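## Task

Trade places between the yellow sponge in the open drawer of the low, narrow file cabinet (three drawers) and the printed block in the open drawer of the wide cabinet (three drawers), so each ends in the other's drawer. Afterwards close all drawers completely. The cabinets must stay roughly where they were, the robot must not tip over or finish leaning, and the result must hold without the robot holding anything in place.

## Robot and tools

Robot: a simulated Hello Robot Stretch 4 with a single arm. It has an omni-wheel base, a lift that slides up a mast, an arm that telescopes straight out, a wrist with yaw, pitch and roll, and a two-finger gripper. It stands about 1.6 m tall; the base edge is at most 0.23 m from the base origin. Loose objects may occasionally get nudged by something else.

Frames: the base frame sits on the floor under the base centre, x ahead, y to the left, z up. hand_pose (a point between the open fingertips) is reported in this frame and may be somewhat off. The odometry frame is the base frame at the start of the scene; base_odometry comes from wheel rotation only, so slipping looks like motion. Heading runs -3.142 to 3.142, positive to the left.

execute_actions: argument "actions" is a list holding one action or none (empty just reports state and images). "cameras" picks which images come back: head_camera, head_left_camera, head_right_camera, wrist_camera or all; omitted or null means all, [] means none. An action may hold "base", "joints", or both, plus optional "pace" ("slow", "default", "fast", "max") and "contact_limits"; or it holds only "end_of_arm": "enable_torque", which revives wrist or gripper motors that shut off. Motions in one action begin together.

"base" carries exactly one relative move, measured from where the base last reported itself: translate_m (metres, forward positive, -2 to 2), strafe_m (metres, left positive, -2 to 2) or rotate_rad (radians, counter-clockwise positive, -3.2 to 3.2). These are offsets, not places.

"joints" is one object keyed by joint name, each value an absolute target: lift_m 0 to 1.2 m; arm_m 0 to 0.55 m extension; wrist_yaw_rad -1.134 to 4.276 (0 ahead, positive left, 3.14 stowed back, above 3.4 the arm may obstruct); wrist_pitch_rad -1.117 to 4.259 (0 level, 1.57 pointing down); wrist_roll_rad -1.117 to 4.259 (0 fingers level, positive turns clockwise viewed from behind); gripper_m -0.038 to 0.141, the fingertip gap in metres (negative squeezes the tips together). Done tolerances: lift and arm ±0.004, yaw and roll ±0.02, pitch ±0.05, gripper ±0.004. Targets past a joint range are clipped and flagged; unknown keys or other bad values reject the call with no motion. A joint or base left out of an action may keep pushing toward an earlier target without the statuses showing it. One action runs at most 15 s.

Pace: base top speeds 0.1/0.3/0.4/0.6 m/s and 1/2/3/4 rad/s for slow to max; with the lift above 0.2 these shrink, down to 0.3 m/s and 1 rad/s at lift 1.2. contact_limits takes only arm_m, from 0 (most sensitive) to 0.75 (pushes hardest), default 0.5.

wait: seconds, 0 to 10; nothing new is commanded and the same report returns. zoom_image: camera name and region [x0, y0, x1, y1] in pixels of that camera's latest full image, origin top-left, at most 504 by 504. finished_scene: give the current scene number; it ends that scene for good, reports success and reveals the following task. A reply without any tool call ends everything.

Result lines: base_status and joint_status describe how each motion ended. done = reached (for the base, wheels turned the full amount even if slipping); off_target = resting short, possibly still pushing; contact_stop_at_<key> = blocked, that part goes slack (a slack lift can sag, slack wheels can roll); limit_stop_at_tilt = leaning over 6 degrees, lift, arm and wheels go slack and ignore commands until upright; limit_stop_at_own_body = about to hit itself, you may still move away; torque_fault = a wrist or gripper motor overloaded and went limp until enable_torque. After a stop in one call, later motion calls in the same reply are skipped. on_its_own lists uncommanded behaviour; its "held at" gives a held target, not a position. lidar_m has 12 distances in metres, 30-degree sectors, first straight ahead, counter-clockwise (4th left, 7th behind, 10th right); "-" means nothing seen or closer than 0.25 m; it misses glass, thin legs and much behind. wrist_depth_mm is a 7x7 grid of median depths, 100 to 2000 mm, top-left first. turned_by_wheels vs turned_by_imu differing by over ~0.1 rad signals a collision or slip. base_tilt in degrees, forward and right positive, with a fixed bias up to ~1.5. motor_effort is percent of maximum, positive toward higher joint values, peak in brackets; for wheel_0..2 positive turns the base right. A resting effort outside its normal range implies a load or contact; a held load pushes pitch effort away from 0.

Gripping: command a gap smaller than the object; going lower squeezes harder and pulls the item inward. The gripper reading does not confirm a grasp; a firm squeeze (command 0 or above) shows in gripper effort. If fingertips jam on a surface, raise the lift. To unfold at the start, send lift_m 0.4 with wrist_yaw_rad 0.

Cameras: head_camera atop the mast looks forward and down (turn the base to aim it); head_left_camera and head_right_camera are fisheyes aimed lower, showing base and arm; wrist_camera looks along the fingers, tips near the bottom of its image.

Avoid: driving or turning with over 1 kg held and arm_m above 0.2, especially fast; steady hard pushes or pulls with a high gripper or high contact limit, which can tip the robot; dropping, slamming or shoving objects and cabinets; wrist tilted up with heavy roll (self-collision). Close drawers gently, and make sure nothing depends on the gripper before ending.

Each tool is called after ">>>" by a JSON object that holds its "op" and its "data", one argument or row to a line.

## Session

>>> {"op": "execute_actions", "data": {
  "actions": []
}}

Scene clock: 0.00 s.
base_odometry: x=+0.000 y=+0.000 heading=+0.000 (m, m, rad; odometry frame)
turned_by_wheels: +0.000 (rad since the last result)
turned_by_imu: +0.000 (rad since the last result)
base_tilt: forward=+0.2 right=+0.0 (deg)
lidar_m: 2.42 1.81 0.88 0.95 1.73 1.67 1.77 2.01 1.95 1.25 2.34 2.29
base_status: not commanded
joint_positions: lift_m=+0.167 arm_m=+0.001 wrist_yaw_rad=+3.145 wrist_pitch_rad=+0.012 wrist_roll_rad=+0.002 gripper_m=+0.057
joint_status: not commanded
motor_effort: lift_m=+19 arm_m=-1 wrist_yaw_rad=+0 wrist_pitch_rad=-7 wrist_roll_rad=+1 gripper_m=-4 wheel_0=+0 wheel_1=+0 wheel_2=+0 (%)
hand_pose: x=-0.1172 y=+0.0864 z=+0.3419 quat_wxyz=(-0.002, -0.006, +0.001, +1.000) (m; base frame)
wrist_depth_mm: - 115 138 - 1808 1537 1397 / - 108 138 - 1808 1576 1430 / - 116 139 - 1863 1618 1397 / 142 141 264 - 1808 1537 1397 / 220 1983 - 1983 1756 1576 1430 / 220 1078 946 1078 194 1229 1205 / 220 750 820 - 866 809 842
pictures: head_camera, head_left_camera, head_right_camera, wrist_camera
Images, in order (width x height): head_camera 420x560, head_left_camera 420x672, head_right_camera 420x672, wrist_camera 616x392.

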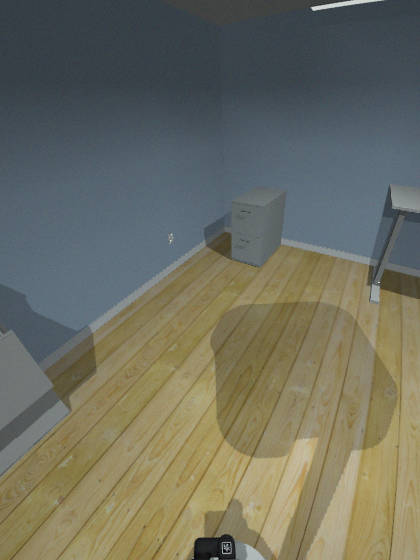

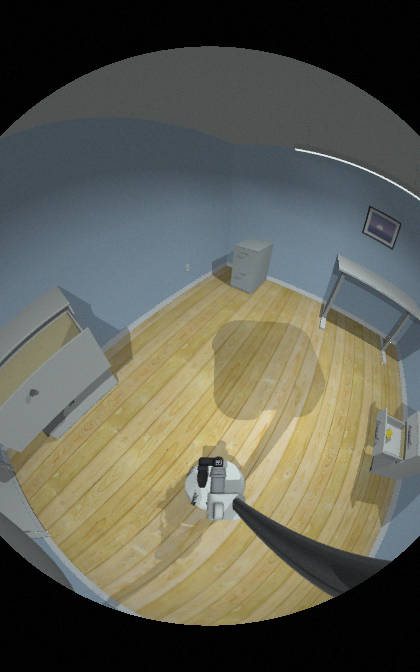

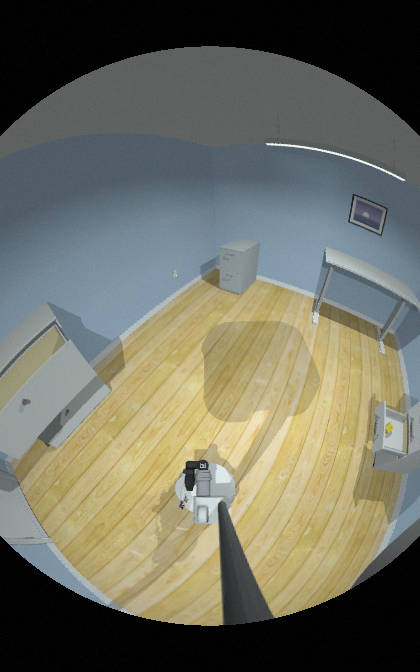

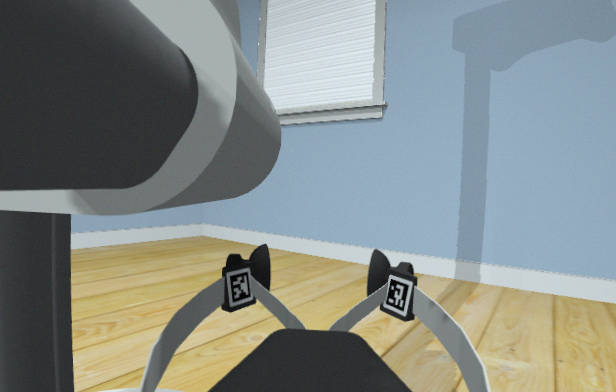

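>>> {"op": "execute_actions", "data": {
  "actions": [
    {"base":{"rotate_rad":-1.4},"joints":{"lift_m":0.75,"wrist_yaw_rad":0,"wrist_pitch_rad":0.8,"gripper_m":0.12},"pace":"fast"}
  ]
}}

Scene clock: 1.83 s.
base_odometry: x=+0.000 y=+0.000 heading=-1.400 (m, m, rad; odometry frame)
turned_by_wheels: -1.400 (rad since the last result)
turned_by_imu: -1.385 (rad since the last result)
base_tilt: forward=+0.2 right=+0.0 (deg)
lidar_m: 1.21 2.29 2.54 2.14 0.91 0.91 1.06 1.66 1.66 1.87 1.96 1.51
base_status: done
joint_positions: lift_m=+0.226 arm_m=+0.001 wrist_yaw_rad=+2.515 wrist_pitch_rad=+0.643 wrist_roll_rad=+0.002 gripper_m=+0.120
joint_status: lift_m limit_stop_at_own_body (moved +0.059 of +0.583); wrist_yaw_rad limit_stop_at_own_body (moved -0.631 of -3.145); wrist_pitch_rad limit_stop_at_own_body (moved +0.630 of +0.788); the others done
on_its_own: wrist_yaw_rad is held at +2.515, not at your +0.000, since a limit_stop_at_own_body; wrist_pitch_rad is held at +0.641, not at your +0.800, since a limit_stop_at_own_body; lift_m is slack since a limit_stop_at_own_body (your +0.750 is given up); arm_m is slack since a limit_stop_at_own_body
motor_effort: lift_m=+18(26) arm_m=+0(1) wrist_yaw_rad=+2(5) wrist_pitch_rad=-2(9) wrist_roll_rad=-1(2) gripper_m=-2(2) wheel_0=+1(9) wheel_1=-1(11) wheel_2=-1(7) (%)
hand_pose: x=+0.0358 y=+0.2063 z=+0.2317 quat_wxyz=(+0.293, -0.300, +0.098, +0.902) (m; base frame)
wrist_depth_mm: 1661 1430 1308 1255 1576 1576 1576 / 1138 1138 1138 1098 1118 1160 1182 / 842 842 842 842 854 842 866 / 668 661 668 683 676 676 683 / 264 265 266 559 564 569 559 / 224 225 215 237 452 462 477 / 198 197 203 - 427 413 421
pictures: head_camera, head_left_camera, head_right_camera, wrist_camera
Images, in order (width x height): head_camera 420x560, head_left_camera 420x672, head_right_camera 420x672, wrist_camera 616x392.

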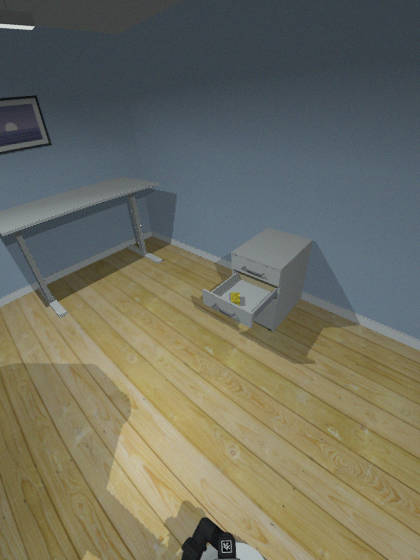

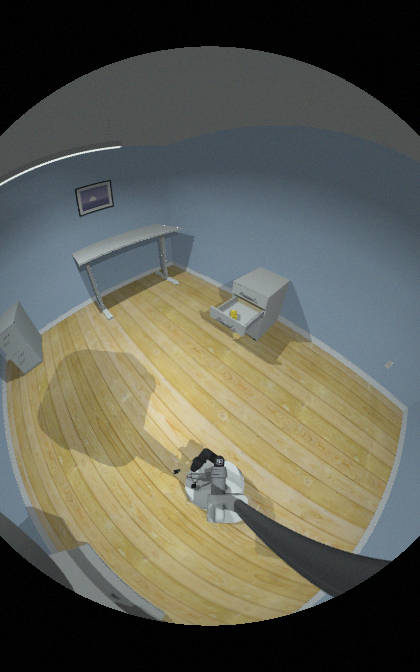

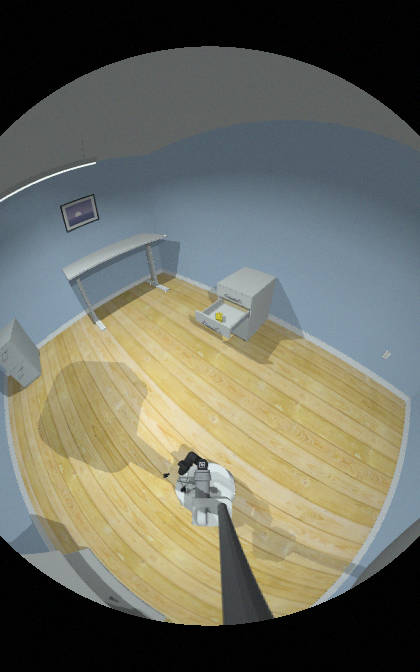

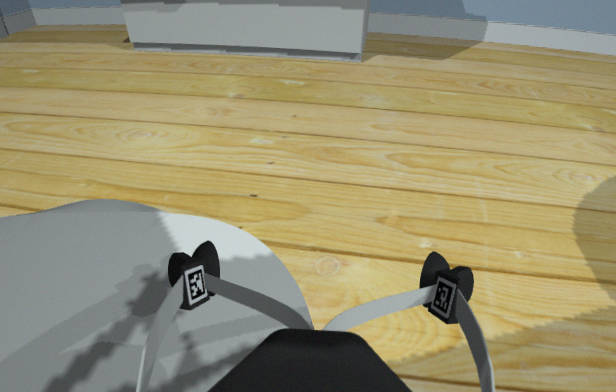

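>>> {"op": "execute_actions", "data": {
  "actions": [
    {"base":{"rotate_rad":-0.6},"joints":{"lift_m":0.5},"pace":"fast"}
  ],
  "cameras": []
}}

>>> {"op": "execute_actions", "data": {
  "actions": [
    {"base":{"strafe_m":0.57},"joints":{"lift_m":0.7,"arm_m":0.05,"wrist_yaw_rad":0,"wrist_pitch_rad":1.2},"pace":"fast"}
  ],
  "cameras": []
}}

>>> {"op": "execute_actions", "data": {
  "actions": [
    {"base":{"translate_m":0.55},"pace":"fast"}
  ]
}}

Scene clock: 3.83 s.
base_odometry: x=+0.000 y=+0.000 heading=-2.000 (m, m, rad; odometry frame)
turned_by_wheels: -0.600 (rad since the last result)
turned_by_imu: -0.593 (rad since the last result)
base_tilt: forward=+0.1 right=-0.1 (deg)
lidar_m: 1.69 1.22 2.34 2.32 2.24 0.92 0.91 0.98 1.68 1.66 1.78 1.98
base_status: done
joint_positions: lift_m=+0.500 arm_m=+0.001 wrist_yaw_rad=+2.515 wrist_pitch_rad=+0.643 wrist_roll_rad=+0.002 gripper_m=+0.120
joint_status: all done
on_its_own: wrist_yaw_rad is held at +2.515, not at your +0.000, since a limit_stop_at_own_body; wrist_pitch_rad is held at +0.641, not at your +0.800, since a limit_stop_at_own_body; arm_m is slack since a limit_stop_at_own_body
motor_effort: lift_m=+22(23) arm_m=+0(0) wrist_yaw_rad=+0(2) wrist_pitch_rad=-6(2) wrist_roll_rad=+0(1) gripper_m=-2(2) wheel_0=+2(7) wheel_1=+0(16) wheel_2=-1(4) (%)
hand_pose: x=+0.0358 y=+0.2062 z=+0.5049 quat_wxyz=(+0.293, -0.300, +0.098, +0.902) (m; base frame)
wrist_depth_mm: 1098 1205 1863 1983 - - 1983 / 1182 1308 1808 1863 1921 1921 1921 / 1281 1336 1397 1397 1397 1430 1464 / 1118 1118 1118 1118 1118 1118 1118 / 917 917 917 946 946 931 931 / 778 788 759 798 750 768 798 / 691 492 699 - 715 691 699
pictures: none
No camera images: the call's "cameras" was empty. Leave "cameras" out to get every camera's image.

Scene clock: 6.40 s.
base_odometry: x=+0.518 y=-0.237 heading=-2.000 (m, m, rad; odometry frame)
turned_by_wheels: +0.000 (rad since the last result)
turned_by_imu: +0.001 (rad since the last result)
base_tilt: forward=+0.2 right=-0.1 (deg)
lidar_m: 1.09 1.21 1.76 2.14 2.00 1.72 1.13 0.91 1.41 2.21 2.43 2.06
base_status: done
joint_positions: lift_m=+0.700 arm_m=+0.049 wrist_yaw_rad=+0.000 wrist_pitch_rad=+1.201 wrist_roll_rad=+0.002 gripper_m=+0.120
joint_status: all done
motor_effort: lift_m=+22(20) arm_m=+5(6) wrist_yaw_rad=-2(8) wrist_pitch_rad=-1(2) wrist_roll_rad=+0(0) gripper_m=-1(0) wheel_0=-1(12) wheel_1=-2(15) wheel_2=+0(0) (%)
hand_pose: x=+0.3243 y=-0.0874 z=+0.6089 quat_wxyz=(+0.825, +0.001, +0.565, +0.000) (m; base frame)
wrist_depth_mm: 1078 1098 1060 1060 1078 1060 1042 / 1042 1060 1025 1008 1008 991 991 / 976 960 946 946 946 931 946 / 904 917 891 891 878 891 891 / 842 854 854 854 842 831 842 / 809 809 788 798 788 778 798 / 768 768 778 - 759 750 750
pictures: none
No camera images: the call's "cameras" was empty. Leave "cameras" out to get every camera's image.

Scene clock: 9.13 s.
base_odometry: x=+0.290 y=-0.737 heading=-2.000 (m, m, rad; odometry frame)
turned_by_wheels: +0.000 (rad since the last result)
turned_by_imu: -0.002 (rad since the last result)
base_tilt: forward=+0.2 right=-0.1 (deg)
lidar_m: 0.56 0.60 1.69 1.67 2.22 2.28 1.45 1.49 2.33 2.27 1.89 1.52
base_status: done
joint_positions: lift_m=+0.700 arm_m=+0.049 wrist_yaw_rad=+0.000 wrist_pitch_rad=+1.201 wrist_roll_rad=+0.002 gripper_m=+0.120
joint_status: not commanded
motor_effort: lift_m=+22(22) arm_m=+5(6) wrist_yaw_rad=+0(2) wrist_pitch_rad=-2(2) wrist_roll_rad=-1(1) gripper_m=+0(0) wheel_0=+2(14) wheel_1=+1(10) wheel_2=+0(17) (%)
hand_pose: x=+0.3243 y=-0.0874 z=+0.6089 quat_wxyz=(+0.825, +0.001, +0.565, +0.000) (m; base frame)
wrist_depth_mm: 459 569 564 683 1060 1078 1042 / 554 492 473 917 1008 991 1008 / 976 960 976 960 946 931 946 / 904 904 904 891 891 891 878 / 866 854 866 854 854 820 842 / 809 809 788 798 778 788 788 / 768 768 778 - 759 750 750
pictures: head_camera, head_left_camera, head_right_camera, wrist_camera
Images, in order (width x height): head_camera 420x560, head_left_camera 420x672, head_right_camera 420x672, wrist_camera 616x392.

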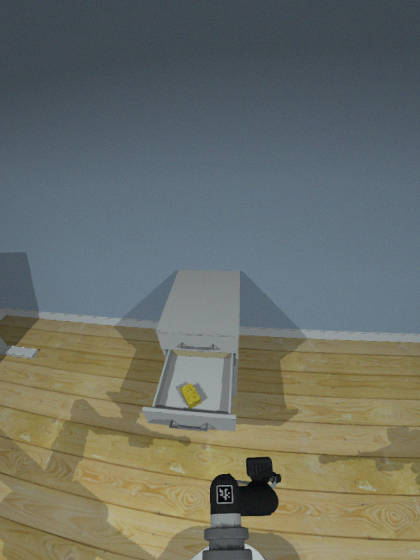

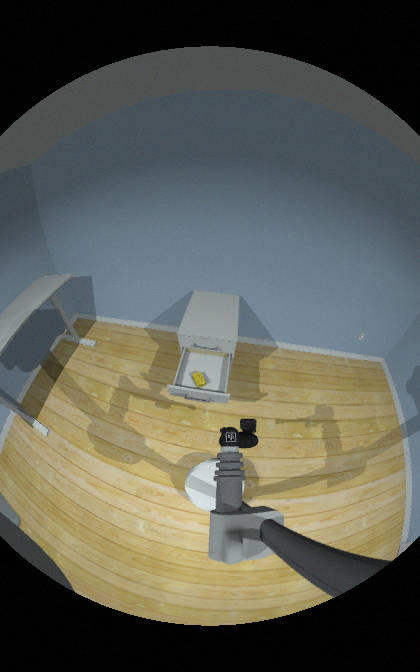

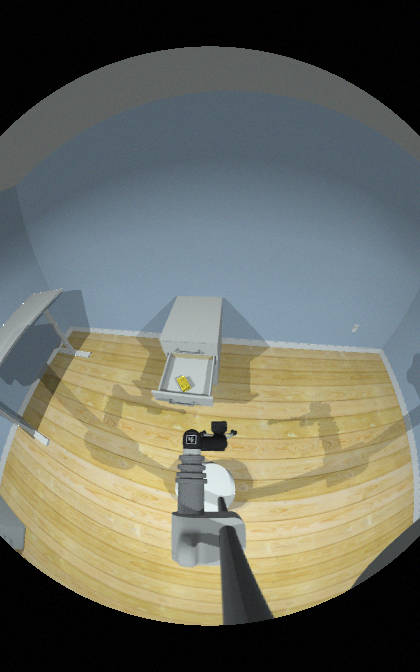

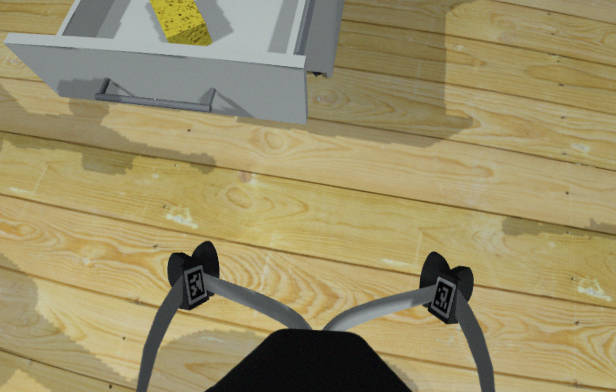

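>>> {"op": "execute_actions", "data": {
  "actions": [
    {"base":{"strafe_m":0.22},"joints":{"lift_m":0.72,"arm_m":0.5,"wrist_pitch_rad":1.57,"gripper_m":0.14},"pace":"fast"}
  ],
  "cameras": ["head_camera","wrist_camera"]
}}

Scene clock: 11.33 s.
base_odometry: x=+0.490 y=-0.829 heading=-2.000 (m, m, rad; odometry frame)
turned_by_wheels: +0.000 (rad since the last result)
turned_by_imu: +0.001 (rad since the last result)
base_tilt: forward=+0.2 right=+0.0 (deg)
lidar_m: 0.56 1.67 1.47 1.43 2.05 2.25 1.84 1.51 2.54 2.49 1.92 0.61
base_status: done
joint_positions: lift_m=+0.720 arm_m=+0.499 wrist_yaw_rad=+0.000 wrist_pitch_rad=+1.570 wrist_roll_rad=+0.002 gripper_m=+0.140
joint_status: all done
motor_effort: lift_m=+22(26) arm_m=+5(6) wrist_yaw_rad=-1(1) wrist_pitch_rad=+1(7) wrist_roll_rad=+0(1) gripper_m=+0(2) wheel_0=+1(14) wheel_1=+0(16) wheel_2=+0(0) (%)
hand_pose: x=+0.6703 y=-0.0874 z=+0.6094 quat_wxyz=(+0.707, +0.000, +0.707, +0.000) (m; base frame)
wrist_depth_mm: 854 842 442 436 433 430 809 / 854 854 442 442 433 430 809 / 866 854 445 439 436 436 809 / 854 842 449 399 439 436 809 / 866 436 449 445 439 436 809 / 866 866 377 340 336 332 809 / 878 866 854 - 831 831 820
pictures: head_camera, wrist_camera
Images, in order (width x height): head_camera 420x560, wrist_camera 616x392.

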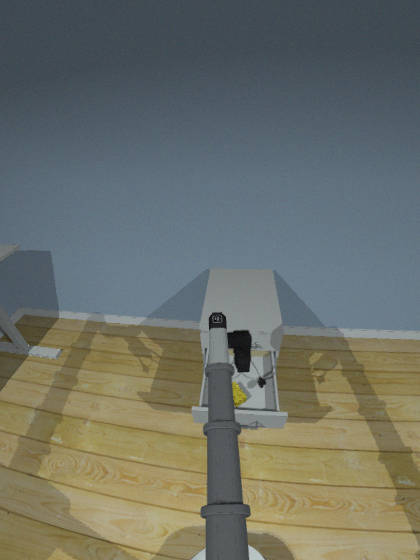

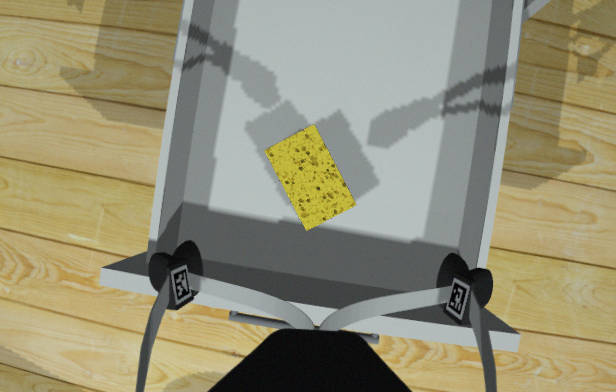

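>>> {"op": "execute_actions", "data": {
  "actions": [
    {"base":{"strafe_m":0.012},"joints":{"lift_m":0.6,"arm_m":0.55,"wrist_roll_rad":-0.47,"gripper_m":0.12},"pace":"fast"}
  ],
  "cameras": ["wrist_camera"]
}}

Scene clock: 12.80 s.
base_odometry: x=+0.500 y=-0.834 heading=-2.000 (m, m, rad; odometry frame)
turned_by_wheels: +0.000 (rad since the last result)
turned_by_imu: +0.000 (rad since the last result)
base_tilt: forward=+0.4 right=+0.0 (deg)
lidar_m: 0.56 1.66 1.44 1.44 2.01 2.24 1.85 1.51 2.55 2.52 1.92 0.61
base_status: done
joint_positions: lift_m=+0.600 arm_m=+0.549 wrist_yaw_rad=+0.000 wrist_pitch_rad=+1.570 wrist_roll_rad=-0.470 gripper_m=+0.120
joint_status: all done
motor_effort: lift_m=+14(18) arm_m=+5(6) wrist_yaw_rad=-1(0) wrist_pitch_rad=+0(0) wrist_roll_rad=-3(7) gripper_m=-2(4) wheel_0=-1(11) wheel_1=+1(11) wheel_2=+0(1) (%)
hand_pose: x=+0.7202 y=-0.0874 z=+0.4900 quat_wxyz=(+0.688, -0.165, +0.687, +0.164) (m; base frame)
wrist_depth_mm: 723 723 301 320 317 310 296 / 732 723 322 320 315 314 310 / 732 325 324 320 319 317 314 / 741 315 325 278 319 315 315 / 250 310 325 278 320 319 315 / 227 243 291 278 320 317 294 / 750 224 264 - 322 303 267
pictures: wrist_camera
Images, in order (width x height): wrist_camera 616x392.

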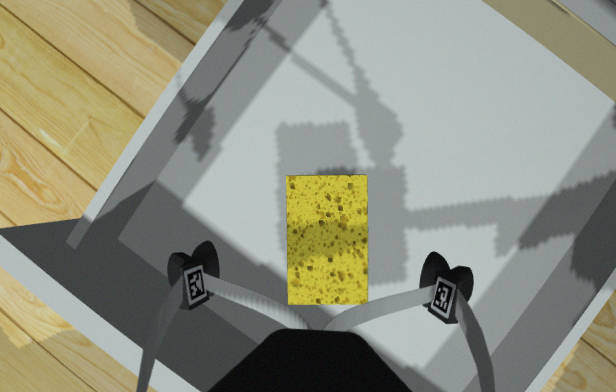

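>>> {"op": "execute_actions", "data": {
  "actions": [
    {"base":{"translate_m":0.015},"joints":{"lift_m":0.525,"gripper_m":0.095}}
  ],
  "cameras": ["wrist_camera"]
}}

>>> {"op": "execute_actions", "data": {
  "actions": [
    {"joints":{"gripper_m":0.025}}
  ],
  "cameras": ["wrist_camera"]
}}

>>> {"op": "execute_actions", "data": {
  "actions": [
    {"joints":{"lift_m":0.66},"pace":"fast"}
  ],
  "cameras": ["wrist_camera"]
}}

Scene clock: 14.40 s.
base_odometry: x=+0.494 y=-0.847 heading=-2.000 (m, m, rad; odometry frame)
turned_by_wheels: +0.000 (rad since the last result)
turned_by_imu: +0.001 (rad since the last result)
base_tilt: forward=+0.2 right=+0.0 (deg)
lidar_m: 0.54 1.66 1.45 1.43 2.04 2.25 1.82 1.53 2.55 2.52 1.91 0.55
base_status: done
joint_positions: lift_m=+0.525 arm_m=+0.549 wrist_yaw_rad=+0.000 wrist_pitch_rad=+1.570 wrist_roll_rad=-0.470 gripper_m=+0.095
joint_status: all done
motor_effort: lift_m=+14(11) arm_m=+5(5) wrist_yaw_rad=-1(0) wrist_pitch_rad=+3(1) wrist_roll_rad=-2(4) gripper_m=-2(2) wheel_0=+4(8) wheel_1=+2(6) wheel_2=+0(8) (%)
hand_pose: x=+0.7202 y=-0.0874 z=+0.4151 quat_wxyz=(+0.688, -0.165, +0.687, +0.164) (m; base frame)
wrist_depth_mm: 654 208 246 244 242 238 237 / 661 209 247 246 243 240 239 / 202 245 248 246 243 241 239 / 207 250 248 202 244 242 241 / 242 252 249 203 244 243 242 / 224 254 250 202 202 243 242 / 192 220 252 - 246 245 244
pictures: wrist_camera
Images, in order (width x height): wrist_camera 616x392.

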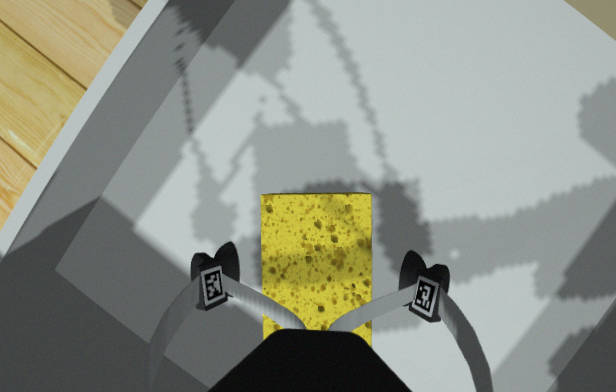

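Scene clock: 15.90 s.
base_odometry: x=+0.494 y=-0.847 heading=-2.000 (m, m, rad; odometry frame)
turned_by_wheels: +0.000 (rad since the last result)
turned_by_imu: +0.000 (rad since the last result)
base_tilt: forward=+0.2 right=-0.1 (deg)
lidar_m: 0.54 1.67 1.45 1.43 2.05 2.26 1.85 1.52 2.56 2.52 1.91 0.56
base_status: not commanded
joint_positions: lift_m=+0.525 arm_m=+0.549 wrist_yaw_rad=+0.000 wrist_pitch_rad=+1.570 wrist_roll_rad=-0.470 gripper_m=+0.025
joint_status: all done
motor_effort: lift_m=+14(14) arm_m=+5(5) wrist_yaw_rad=-1(0) wrist_pitch_rad=+2(0) wrist_roll_rad=-1(0) gripper_m=-19(20) wheel_0=+4(4) wheel_1=+2(2) wheel_2=-1(0) (%)
hand_pose: x=+0.7202 y=-0.0874 z=+0.4151 quat_wxyz=(+0.688, -0.165, +0.687, +0.164) (m; base frame)
wrist_depth_mm: 654 207 246 244 243 240 238 / 654 208 247 245 242 240 239 / 202 245 248 247 243 242 239 / 207 251 249 191 245 242 241 / 244 253 250 192 245 243 243 / 224 253 190 192 191 243 243 / 192 221 252 - 247 245 243
pictures: wrist_camera
Images, in order (width x height): wrist_camera 616x392.

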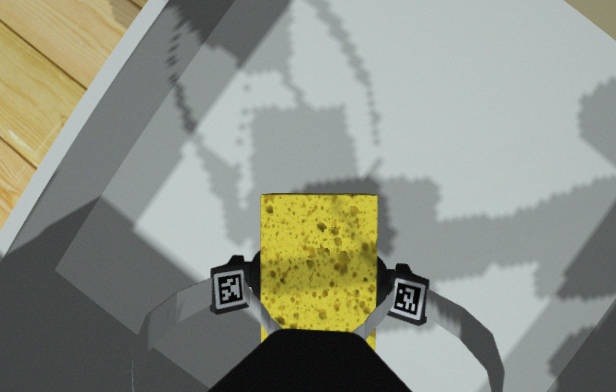

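Scene clock: 17.23 s.
base_odometry: x=+0.494 y=-0.847 heading=-2.000 (m, m, rad; odometry frame)
turned_by_wheels: +0.000 (rad since the last result)
turned_by_imu: +0.000 (rad since the last result)
base_tilt: forward=+0.1 right=-0.1 (deg)
lidar_m: 0.55 1.66 1.45 1.42 2.05 2.26 1.85 1.52 2.55 2.51 1.90 0.55
base_status: not commanded
joint_positions: lift_m=+0.660 arm_m=+0.549 wrist_yaw_rad=+0.000 wrist_pitch_rad=+1.570 wrist_roll_rad=-0.470 gripper_m=+0.025
joint_status: all done
motor_effort: lift_m=+22(26) arm_m=+5(5) wrist_yaw_rad=-1(0) wrist_pitch_rad=+1(1) wrist_roll_rad=-1(1) gripper_m=-18(19) wheel_0=+3(4) wheel_1=+2(2) wheel_2=+0(0) (%)
hand_pose: x=+0.7202 y=-0.0874 z=+0.5494 quat_wxyz=(+0.688, -0.165, +0.687, +0.165) (m; base frame)
wrist_depth_mm: 788 788 778 377 375 233 219 / 788 788 382 377 375 370 229 / 788 778 384 382 377 373 370 / 798 798 387 191 379 375 370 / 798 347 389 192 375 377 343 / 798 283 190 191 191 347 759 / 809 809 293 - 379 349 759
pictures: wrist_camera
Images, in order (width x height): wrist_camera 616x392.

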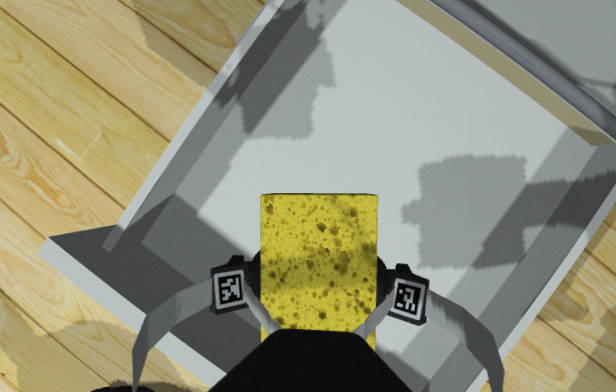

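>>> {"op": "execute_actions", "data": {
  "actions": [
    {"base":{"translate_m":-0.8},"joints":{"arm_m":0.05,"wrist_roll_rad":0},"pace":"fast"}
  ],
  "cameras": []
}}

>>> {"op": "execute_actions", "data": {
  "actions": [
    {"base":{"rotate_rad":3.09},"joints":{"lift_m":1.15},"pace":"fast"}
  ],
  "cameras": []
}}

>>> {"op": "execute_actions", "data": {
  "actions": [
    {"base":{"strafe_m":0.9},"pace":"fast"}
  ]
}}

Scene clock: 20.83 s.
base_odometry: x=+0.827 y=-0.120 heading=-2.000 (m, m, rad; odometry frame)
turned_by_wheels: +0.000 (rad since the last result)
turned_by_imu: +0.004 (rad since the last result)
base_tilt: forward=+0.1 right=-0.1 (deg)
lidar_m: 1.35 1.93 1.62 1.70 1.76 1.46 1.44 0.81 0.93 2.41 2.63 2.33
base_status: done
joint_positions: lift_m=+0.660 arm_m=+0.051 wrist_yaw_rad=+0.000 wrist_pitch_rad=+1.570 wrist_roll_rad=+0.000 gripper_m=+0.025
joint_status: all done
motor_effort: lift_m=+22(22) arm_m=-5(7) wrist_yaw_rad=+1(1) wrist_pitch_rad=+0(0) wrist_roll_rad=-1(9) gripper_m=-19(18) wheel_0=-2(8) wheel_1=-2(10) wheel_2=-2(15) (%)
hand_pose: x=+0.2220 y=-0.0874 z=+0.5494 quat_wxyz=(+0.707, +0.000, +0.707, +0.000) (m; base frame)
wrist_depth_mm: 798 788 778 768 759 759 759 / 798 798 788 778 759 759 750 / 809 788 778 768 768 759 750 / 798 809 788 191 768 768 759 / 809 798 585 192 768 768 759 / 809 798 190 192 190 778 759 / 809 809 569 - 778 759 759
pictures: none
No camera images: the call's "cameras" was empty. Leave "cameras" out to get every camera's image.

Scene clock: 23.30 s.
base_odometry: x=+0.827 y=-0.120 heading=+1.089 (m, m, rad; odometry frame)
turned_by_wheels: +3.089 (rad since the last result)
turned_by_imu: +3.058 (rad since the last result)
base_tilt: forward=+0.2 right=-0.1 (deg)
lidar_m: 1.44 0.83 0.90 2.42 2.61 2.37 1.38 2.04 1.63 1.71 1.72 1.44
base_status: done
joint_positions: lift_m=+1.150 arm_m=+0.051 wrist_yaw_rad=+0.000 wrist_pitch_rad=+1.570 wrist_roll_rad=+0.000 gripper_m=+0.025
joint_status: all done
motor_effort: lift_m=+22(22) arm_m=-6(5) wrist_yaw_rad=-1(1) wrist_pitch_rad=+0(1) wrist_roll_rad=-1(3) gripper_m=-18(19) wheel_0=-3(10) wheel_1=-4(11) wheel_2=-2(13) (%)
hand_pose: x=+0.2221 y=-0.0874 z=+1.0394 quat_wxyz=(+0.707, +0.000, +0.707, +0.000) (m; base frame)
wrist_depth_mm: 1308 1281 1281 1229 1255 1229 1205 / 1336 1336 1255 1281 1255 1205 1205 / 1308 1281 1281 1255 1281 1255 1229 / 1308 1308 1281 191 1255 1229 1255 / 1281 1308 1281 192 1255 1255 1229 / 1336 1336 190 192 190 1281 1255 / 1336 1308 1308 - 1255 1255 1229
pictures: none
No camera images: the call's "cameras" was empty. Leave "cameras" out to get every camera's image.

Scene clock: 27.47 s.
base_odometry: x=+0.029 y=+0.297 heading=+1.089 (m, m, rad; odometry frame)
turned_by_wheels: +0.000 (rad since the last result)
turned_by_imu: +0.001 (rad since the last result)
base_tilt: forward=+0.2 right=-0.1 (deg)
lidar_m: 0.63 0.70 1.55 1.53 1.66 2.29 2.23 1.54 2.45 2.58 2.00 0.64
base_status: done
joint_positions: lift_m=+1.150 arm_m=+0.051 wrist_yaw_rad=+0.000 wrist_pitch_rad=+1.570 wrist_roll_rad=+0.000 gripper_m=+0.025
joint_status: not commanded
motor_effort: lift_m=+22(22) arm_m=-6(5) wrist_yaw_rad=-1(1) wrist_pitch_rad=+2(1) wrist_roll_rad=+0(1) gripper_m=-20(18) wheel_0=-1(10) wheel_1=-1(11) wheel_2=+0(3) (%)
hand_pose: x=+0.2221 y=-0.0874 z=+1.0394 quat_wxyz=(+0.707, +0.000, +0.707, +0.000) (m; base frame)
wrist_depth_mm: 1308 1308 1281 1281 1255 1229 1229 / 1308 1308 1255 1255 1255 1205 1229 / 1281 1308 1281 1281 1255 1255 1229 / 1308 1281 1308 191 1255 1229 1229 / 1308 1308 1308 192 1255 1255 1229 / 1366 1281 190 192 190 1281 1255 / 1308 1308 1281 - 1255 1255 1255
pictures: head_camera, head_left_camera, head_right_camera, wrist_camera
Images, in order (width x height): head_camera 420x560, head_left_camera 420x672, head_right_camera 420x672, wrist_camera 616x392.

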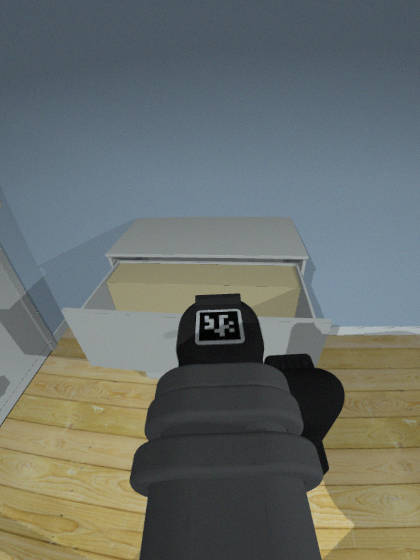

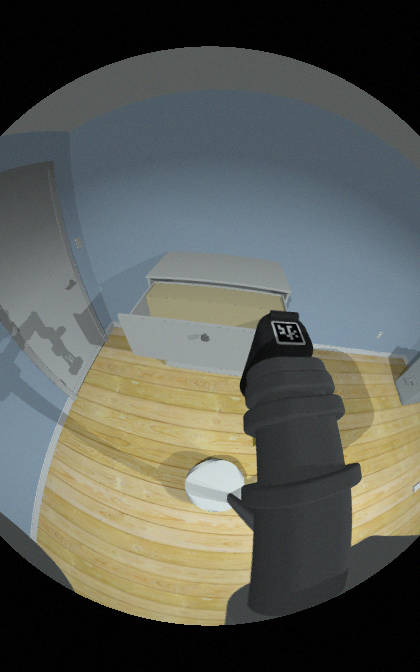

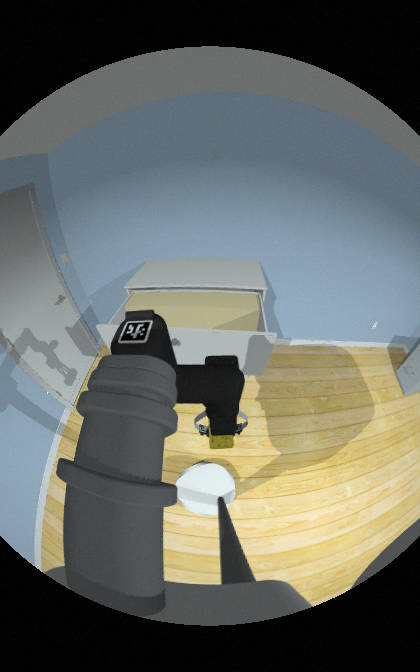

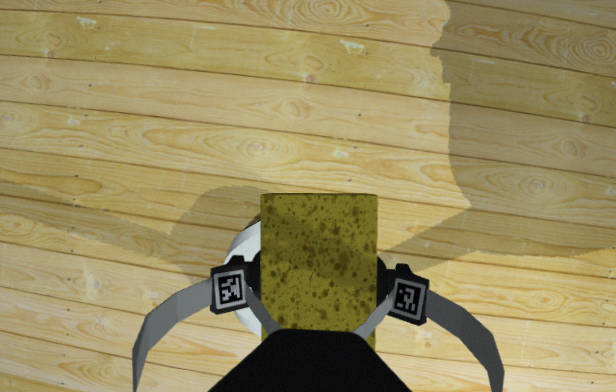

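>>> {"op": "execute_actions", "data": {
  "actions": [
    {"base":{"rotate_rad":-0.05},"joints":{"lift_m":1.2,"arm_m":0.3},"pace":"fast"}
  ],
  "cameras": []
}}

>>> {"op": "execute_actions", "data": {
  "actions": [
    {"base":{"translate_m":0.11},"pace":"fast"}
  ]
}}

Scene clock: 29.17 s.
base_odometry: x=+0.029 y=+0.297 heading=+1.040 (m, m, rad; odometry frame)
turned_by_wheels: -0.049 (rad since the last result)
turned_by_imu: -0.048 (rad since the last result)
base_tilt: forward=+0.2 right=-0.1 (deg)
lidar_m: 0.63 0.68 1.56 1.53 1.62 2.28 2.23 1.52 2.48 2.51 2.08 0.66
base_status: done
joint_positions: lift_m=+1.200 arm_m=+0.299 wrist_yaw_rad=+0.000 wrist_pitch_rad=+1.570 wrist_roll_rad=+0.000 gripper_m=+0.025
joint_status: all done
motor_effort: lift_m=+22(27) arm_m=+5(5) wrist_yaw_rad=-1(1) wrist_pitch_rad=+0(1) wrist_roll_rad=+0(2) gripper_m=-16(19) wheel_0=+5(4) wheel_1=+5(7) wheel_2=+4(8) (%)
hand_pose: x=+0.4702 y=-0.0874 z=+1.0894 quat_wxyz=(+0.707, +0.000, +0.707, +0.000) (m; base frame)
wrist_depth_mm: 342 317 307 306 300 373 1255 / 554 517 477 433 392 355 359 / 1336 1336 1308 1336 1308 1281 1281 / 1366 1366 1308 191 1308 1281 1281 / 1366 1336 1336 191 1308 1281 1281 / 1366 1336 190 192 191 1308 1308 / 1366 1366 1366 - 1336 1308 1308
pictures: none
No camera images: the call's "cameras" was empty. Leave "cameras" out to get every camera's image.

Scene clock: 30.77 s.
base_odometry: x=+0.085 y=+0.392 heading=+1.041 (m, m, rad; odometry frame)
turned_by_wheels: +0.000 (rad since the last result)
turned_by_imu: +0.000 (rad since the last result)
base_tilt: forward=+0.3 right=+0.0 (deg)
lidar_m: 0.52 0.55 0.82 1.53 1.61 2.28 2.35 1.63 2.49 2.57 1.90 0.54
base_status: done
joint_positions: lift_m=+1.200 arm_m=+0.299 wrist_yaw_rad=+0.000 wrist_pitch_rad=+1.570 wrist_roll_rad=+0.000 gripper_m=+0.025
joint_status: not commanded
motor_effort: lift_m=+22(22) arm_m=+6(5) wrist_yaw_rad=+0(1) wrist_pitch_rad=+1(1) wrist_roll_rad=+0(1) gripper_m=-18(18) wheel_0=+4(10) wheel_1=+3(8) wheel_2=-2(13) (%)
hand_pose: x=+0.4702 y=-0.0874 z=+1.0894 quat_wxyz=(+0.707, +0.000, +0.707, +0.000) (m; base frame)
wrist_depth_mm: 615 609 603 597 580 473 1281 / 621 609 603 603 591 462 1255 / 535 609 452 603 591 449 1281 / 1336 1366 1336 191 500 500 1281 / 1397 1366 1336 193 1308 1308 1281 / 1366 1366 190 192 191 1308 1281 / 1366 1366 1336 - 1336 1336 1308
pictures: head_camera, head_left_camera, head_right_camera, wrist_camera
Images, in order (width x height): head_camera 420x560, head_left_camera 420x672, head_right_camera 420x672, wrist_camera 616x392.

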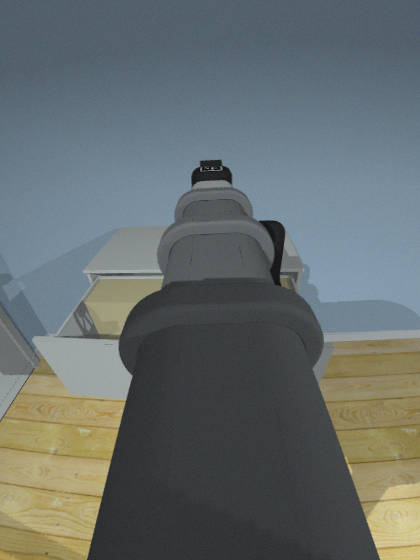

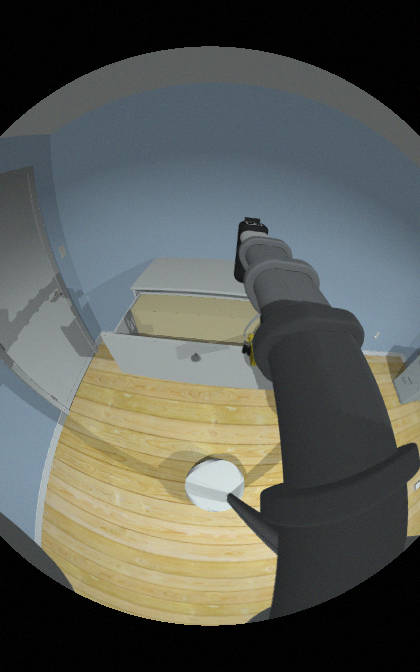

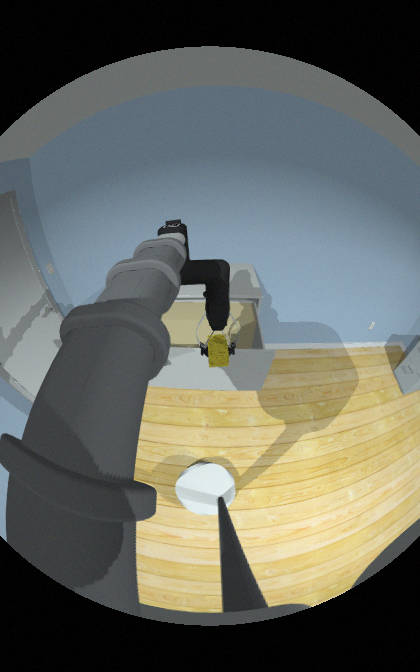

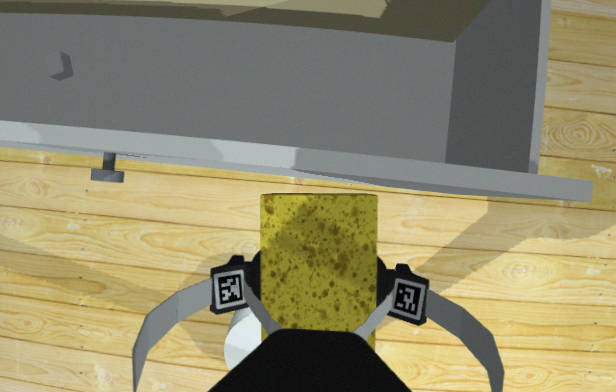

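>>> {"op": "execute_actions", "data": {
  "actions": [
    {"base":{"strafe_m":0.15},"joints":{"arm_m":0.5,"wrist_roll_rad":-1.1},"pace":"fast"}
  ],
  "cameras": []
}}

>>> {"op": "execute_actions", "data": {
  "actions": [
    {"joints":{"lift_m":0.92},"pace":"fast"}
  ]
}}

Scene clock: 32.70 s.
base_odometry: x=-0.044 y=+0.468 heading=+1.041 (m, m, rad; odometry frame)
turned_by_wheels: +0.000 (rad since the last result)
turned_by_imu: +0.000 (rad since the last result)
base_tilt: forward=+0.3 right=-0.2 (deg)
lidar_m: 0.52 0.58 1.38 1.35 1.46 2.04 2.35 1.67 2.64 2.70 1.91 0.55
base_status: done
joint_positions: lift_m=+1.200 arm_m=+0.499 wrist_yaw_rad=+0.000 wrist_pitch_rad=+1.570 wrist_roll_rad=-1.100 gripper_m=+0.025
joint_status: all done
motor_effort: lift_m=+22(22) arm_m=+5(6) wrist_yaw_rad=+0(1) wrist_pitch_rad=+2(2) wrist_roll_rad=-2(6) gripper_m=-18(20) wheel_0=-1(11) wheel_1=+0(14) wheel_2=+0(1) (%)
hand_pose: x=+0.6703 y=-0.0874 z=+1.0894 quat_wxyz=(+0.603, -0.370, +0.603, +0.369) (m; base frame)
wrist_depth_mm: 1366 366 603 597 349 345 315 / 1366 357 597 597 366 347 347 / 1336 359 580 603 449 349 347 / 1336 1138 462 191 477 349 347 / 1366 1138 338 191 500 353 351 / 1397 1118 190 193 191 353 351 / 1366 1366 866 - 603 355 353
pictures: none
No camera images: the call's "cameras" was empty. Leave "cameras" out to get every camera's image.

Scene clock: 34.47 s.
base_odometry: x=-0.044 y=+0.468 heading=+1.041 (m, m, rad; odometry frame)
turned_by_wheels: +0.000 (rad since the last result)
turned_by_imu: +0.000 (rad since the last result)
base_tilt: forward=+0.2 right=-0.1 (deg)
lidar_m: 0.52 0.58 1.38 1.38 1.45 2.04 2.33 1.70 2.65 2.69 1.93 0.54
base_status: not commanded
joint_positions: lift_m=+0.920 arm_m=+0.499 wrist_yaw_rad=+0.000 wrist_pitch_rad=+1.570 wrist_roll_rad=-1.100 gripper_m=+0.025
joint_status: all done
motor_effort: lift_m=+15(20) arm_m=+5(5) wrist_yaw_rad=-1(1) wrist_pitch_rad=+1(3) wrist_roll_rad=-2(1) gripper_m=-18(19) wheel_0=-1(1) wheel_1=+1(1) wheel_2=+0(0) (%)
hand_pose: x=+0.6702 y=-0.0874 z=+0.8100 quat_wxyz=(+0.603, -0.370, +0.603, +0.369) (m; base frame)
wrist_depth_mm: 221 322 322 317 310 183 - / 203 315 324 320 315 203 156 / 187 277 324 322 319 229 171 / 172 246 324 192 317 260 186 / 159 221 324 191 320 298 201 / 147 182 190 192 191 298 223 / 138 171 271 - 322 319 246
pictures: head_camera, head_left_camera, head_right_camera, wrist_camera
Images, in order (width x height): head_camera 420x560, head_left_camera 420x672, head_right_camera 420x672, wrist_camera 616x392.

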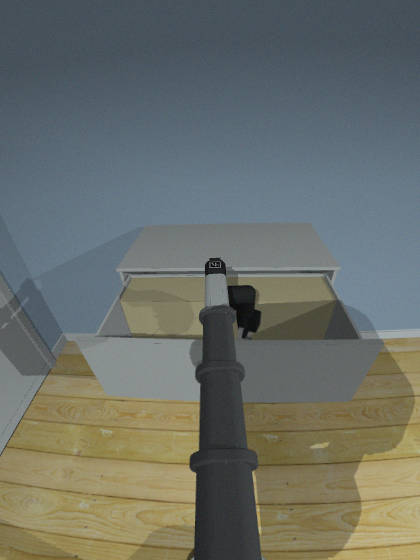

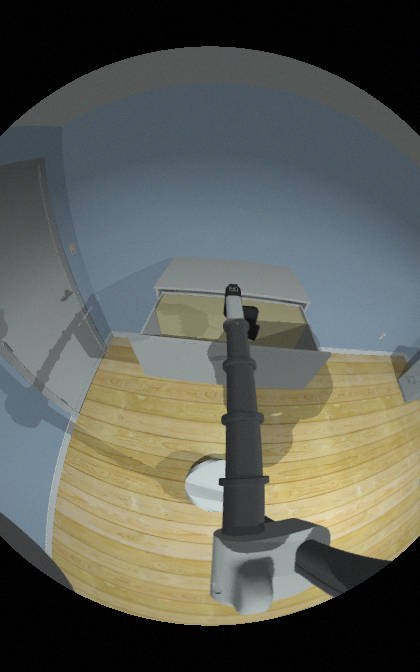

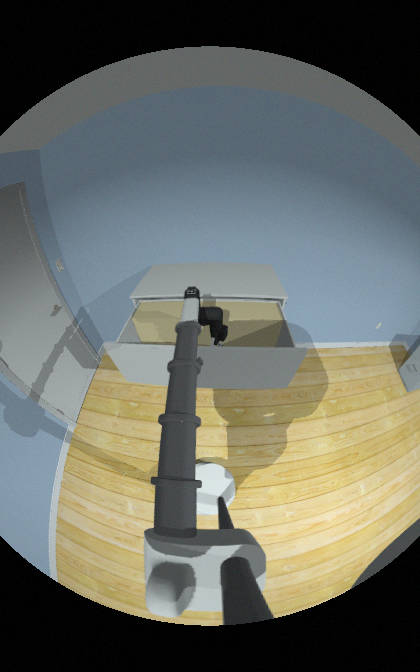

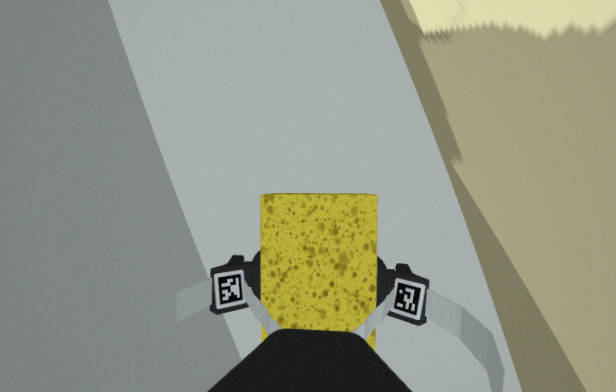

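>>> {"op": "execute_actions", "data": {
  "actions": [
    {"joints":{"lift_m":0.845}}
  ],
  "cameras": []
}}

>>> {"op": "execute_actions", "data": {
  "actions": [
    {"joints":{"gripper_m":0.09}}
  ],
  "cameras": []
}}

>>> {"op": "execute_actions", "data": {
  "actions": [
    {"joints":{"lift_m":0.92},"pace":"fast"}
  ],
  "cameras": ["wrist_camera"]
}}

>>> {"op": "execute_actions", "data": {
  "actions": [
    {"base":{"strafe_m":0.25},"pace":"fast"}
  ],
  "cameras": ["wrist_camera","head_right_camera"]
}}

Scene clock: 36.00 s.
base_odometry: x=-0.044 y=+0.468 heading=+1.041 (m, m, rad; odometry frame)
turned_by_wheels: +0.000 (rad since the last result)
turned_by_imu: +0.000 (rad since the last result)
base_tilt: forward=+0.3 right=-0.1 (deg)
lidar_m: 0.49 0.57 1.39 1.36 1.44 2.03 2.34 1.67 2.64 2.70 1.94 0.54
base_status: not commanded
joint_positions: lift_m=+0.845 arm_m=+0.499 wrist_yaw_rad=+0.000 wrist_pitch_rad=+1.570 wrist_roll_rad=-1.100 gripper_m=+0.025
joint_status: all done
motor_effort: lift_m=+14(14) arm_m=+5(5) wrist_yaw_rad=-1(1) wrist_pitch_rad=+2(2) wrist_roll_rad=-2(2) gripper_m=-18(20) wheel_0=-1(1) wheel_1=+1(1) wheel_2=+0(0) (%)
hand_pose: x=+0.6702 y=-0.0874 z=+0.7350 quat_wxyz=(+0.603, -0.370, +0.603, +0.369) (m; base frame)
wrist_depth_mm: 222 248 246 244 243 183 - / 203 249 247 245 243 203 156 / 187 250 248 246 244 229 171 / 172 247 249 191 244 242 187 / 159 220 249 191 245 245 202 / 147 182 191 192 191 244 223 / 138 172 251 - 247 244 244
pictures: none
No camera images: the call's "cameras" was empty. Leave "cameras" out to get every camera's image.

Scene clock: 37.47 s.
base_odometry: x=-0.044 y=+0.468 heading=+1.041 (m, m, rad; odometry frame)
turned_by_wheels: +0.000 (rad since the last result)
turned_by_imu: +0.000 (rad since the last result)
base_tilt: forward=+0.1 right=+0.0 (deg)
lidar_m: 0.53 0.58 1.39 1.36 1.44 2.03 2.34 1.67 2.64 2.70 1.94 0.54
base_status: not commanded
joint_positions: lift_m=+0.845 arm_m=+0.499 wrist_yaw_rad=+0.000 wrist_pitch_rad=+1.570 wrist_roll_rad=-1.100 gripper_m=+0.090
joint_status: all done
motor_effort: lift_m=+14(14) arm_m=+5(5) wrist_yaw_rad=-1(1) wrist_pitch_rad=+2(3) wrist_roll_rad=-1(0) gripper_m=-3(19) wheel_0=-1(1) wheel_1=+1(1) wheel_2=+0(0) (%)
hand_pose: x=+0.6702 y=-0.0874 z=+0.7350 quat_wxyz=(+0.603, -0.370, +0.603, +0.369) (m; base frame)
wrist_depth_mm: 222 248 247 244 243 183 - / 203 249 247 245 243 203 156 / 187 249 248 246 243 229 171 / 172 247 249 202 245 243 186 / 159 221 249 203 245 243 202 / 147 192 249 203 199 244 223 / 138 170 251 - 248 245 243
pictures: none
No camera images: the call's "cameras" was empty. Leave "cameras" out to get every camera's image.

Scene clock: 38.53 s.
base_odometry: x=-0.044 y=+0.468 heading=+1.041 (m, m, rad; odometry frame)
turned_by_wheels: +0.000 (rad since the last result)
turned_by_imu: +0.000 (rad since the last result)
base_tilt: forward=+0.1 right=-0.1 (deg)
lidar_m: 0.52 0.58 1.38 1.37 1.45 2.03 2.34 1.70 2.64 2.70 1.94 0.54
base_status: not commanded
joint_positions: lift_m=+0.920 arm_m=+0.499 wrist_yaw_rad=+0.000 wrist_pitch_rad=+1.570 wrist_roll_rad=-1.100 gripper_m=+0.090
joint_status: all done
motor_effort: lift_m=+22(23) arm_m=+6(5) wrist_yaw_rad=-1(1) wrist_pitch_rad=+0(2) wrist_roll_rad=+0(1) gripper_m=-3(2) wheel_0=-1(1) wheel_1=+1(1) wheel_2=-1(0) (%)
hand_pose: x=+0.6702 y=-0.0874 z=+0.8094 quat_wxyz=(+0.603, -0.370, +0.603, +0.369) (m; base frame)
wrist_depth_mm: 222 322 320 319 310 183 - / 203 314 322 317 317 203 156 / 187 277 322 319 317 229 171 / 172 246 324 277 319 260 186 / 159 221 324 276 320 298 202 / 147 191 263 279 198 304 224 / 138 170 272 - 322 319 246
pictures: wrist_camera
Images, in order (width x height): wrist_camera 616x392.

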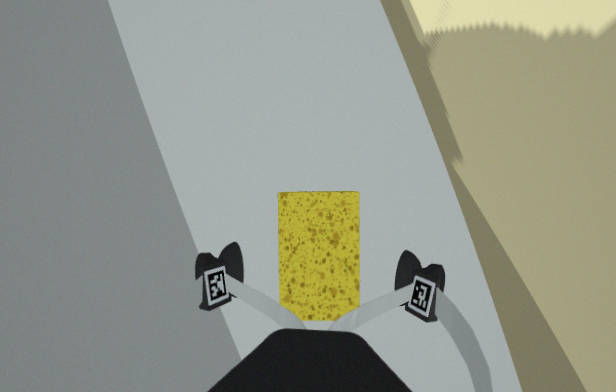

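Scene clock: 40.47 s.
base_odometry: x=-0.260 y=+0.594 heading=+1.041 (m, m, rad; odometry frame)
turned_by_wheels: +0.000 (rad since the last result)
turned_by_imu: +0.000 (rad since the last result)
base_tilt: forward=+0.2 right=-0.3 (deg)
lidar_m: 0.54 0.60 1.15 1.11 1.19 1.71 2.34 1.83 2.07 2.89 0.74 0.55
base_status: done
joint_positions: lift_m=+0.920 arm_m=+0.499 wrist_yaw_rad=+0.000 wrist_pitch_rad=+1.570 wrist_roll_rad=-1.100 gripper_m=+0.090
joint_status: not commanded
motor_effort: lift_m=+22(22) arm_m=+5(6) wrist_yaw_rad=-1(1) wrist_pitch_rad=+0(3) wrist_roll_rad=+1(2) gripper_m=-2(2) wheel_0=-2(11) wheel_1=+1(9) wheel_2=+0(2) (%)
hand_pose: x=+0.6702 y=-0.0874 z=+0.8094 quat_wxyz=(+0.603, -0.370, +0.603, +0.369) (m; base frame)
wrist_depth_mm: 191 287 320 319 315 211 - / 175 271 322 319 317 235 180 / 161 239 324 320 319 264 193 / 148 212 325 320 317 300 211 / 137 191 301 322 320 315 231 / 127 165 226 324 198 320 257 / 119 147 234 - 322 319 285
pictures: head_right_camera, wrist_camera
Images, in order (width x height): head_right_camera 420x672, wrist_camera 616x392.

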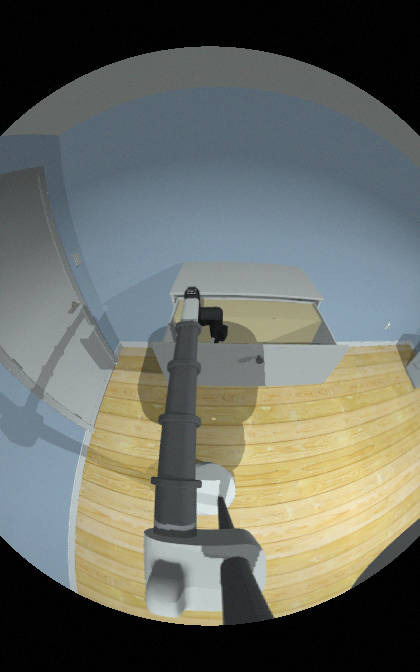

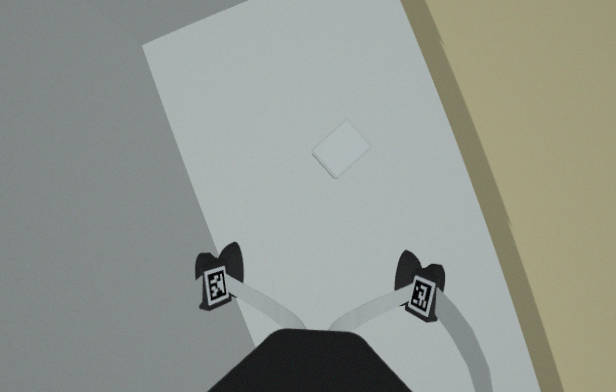

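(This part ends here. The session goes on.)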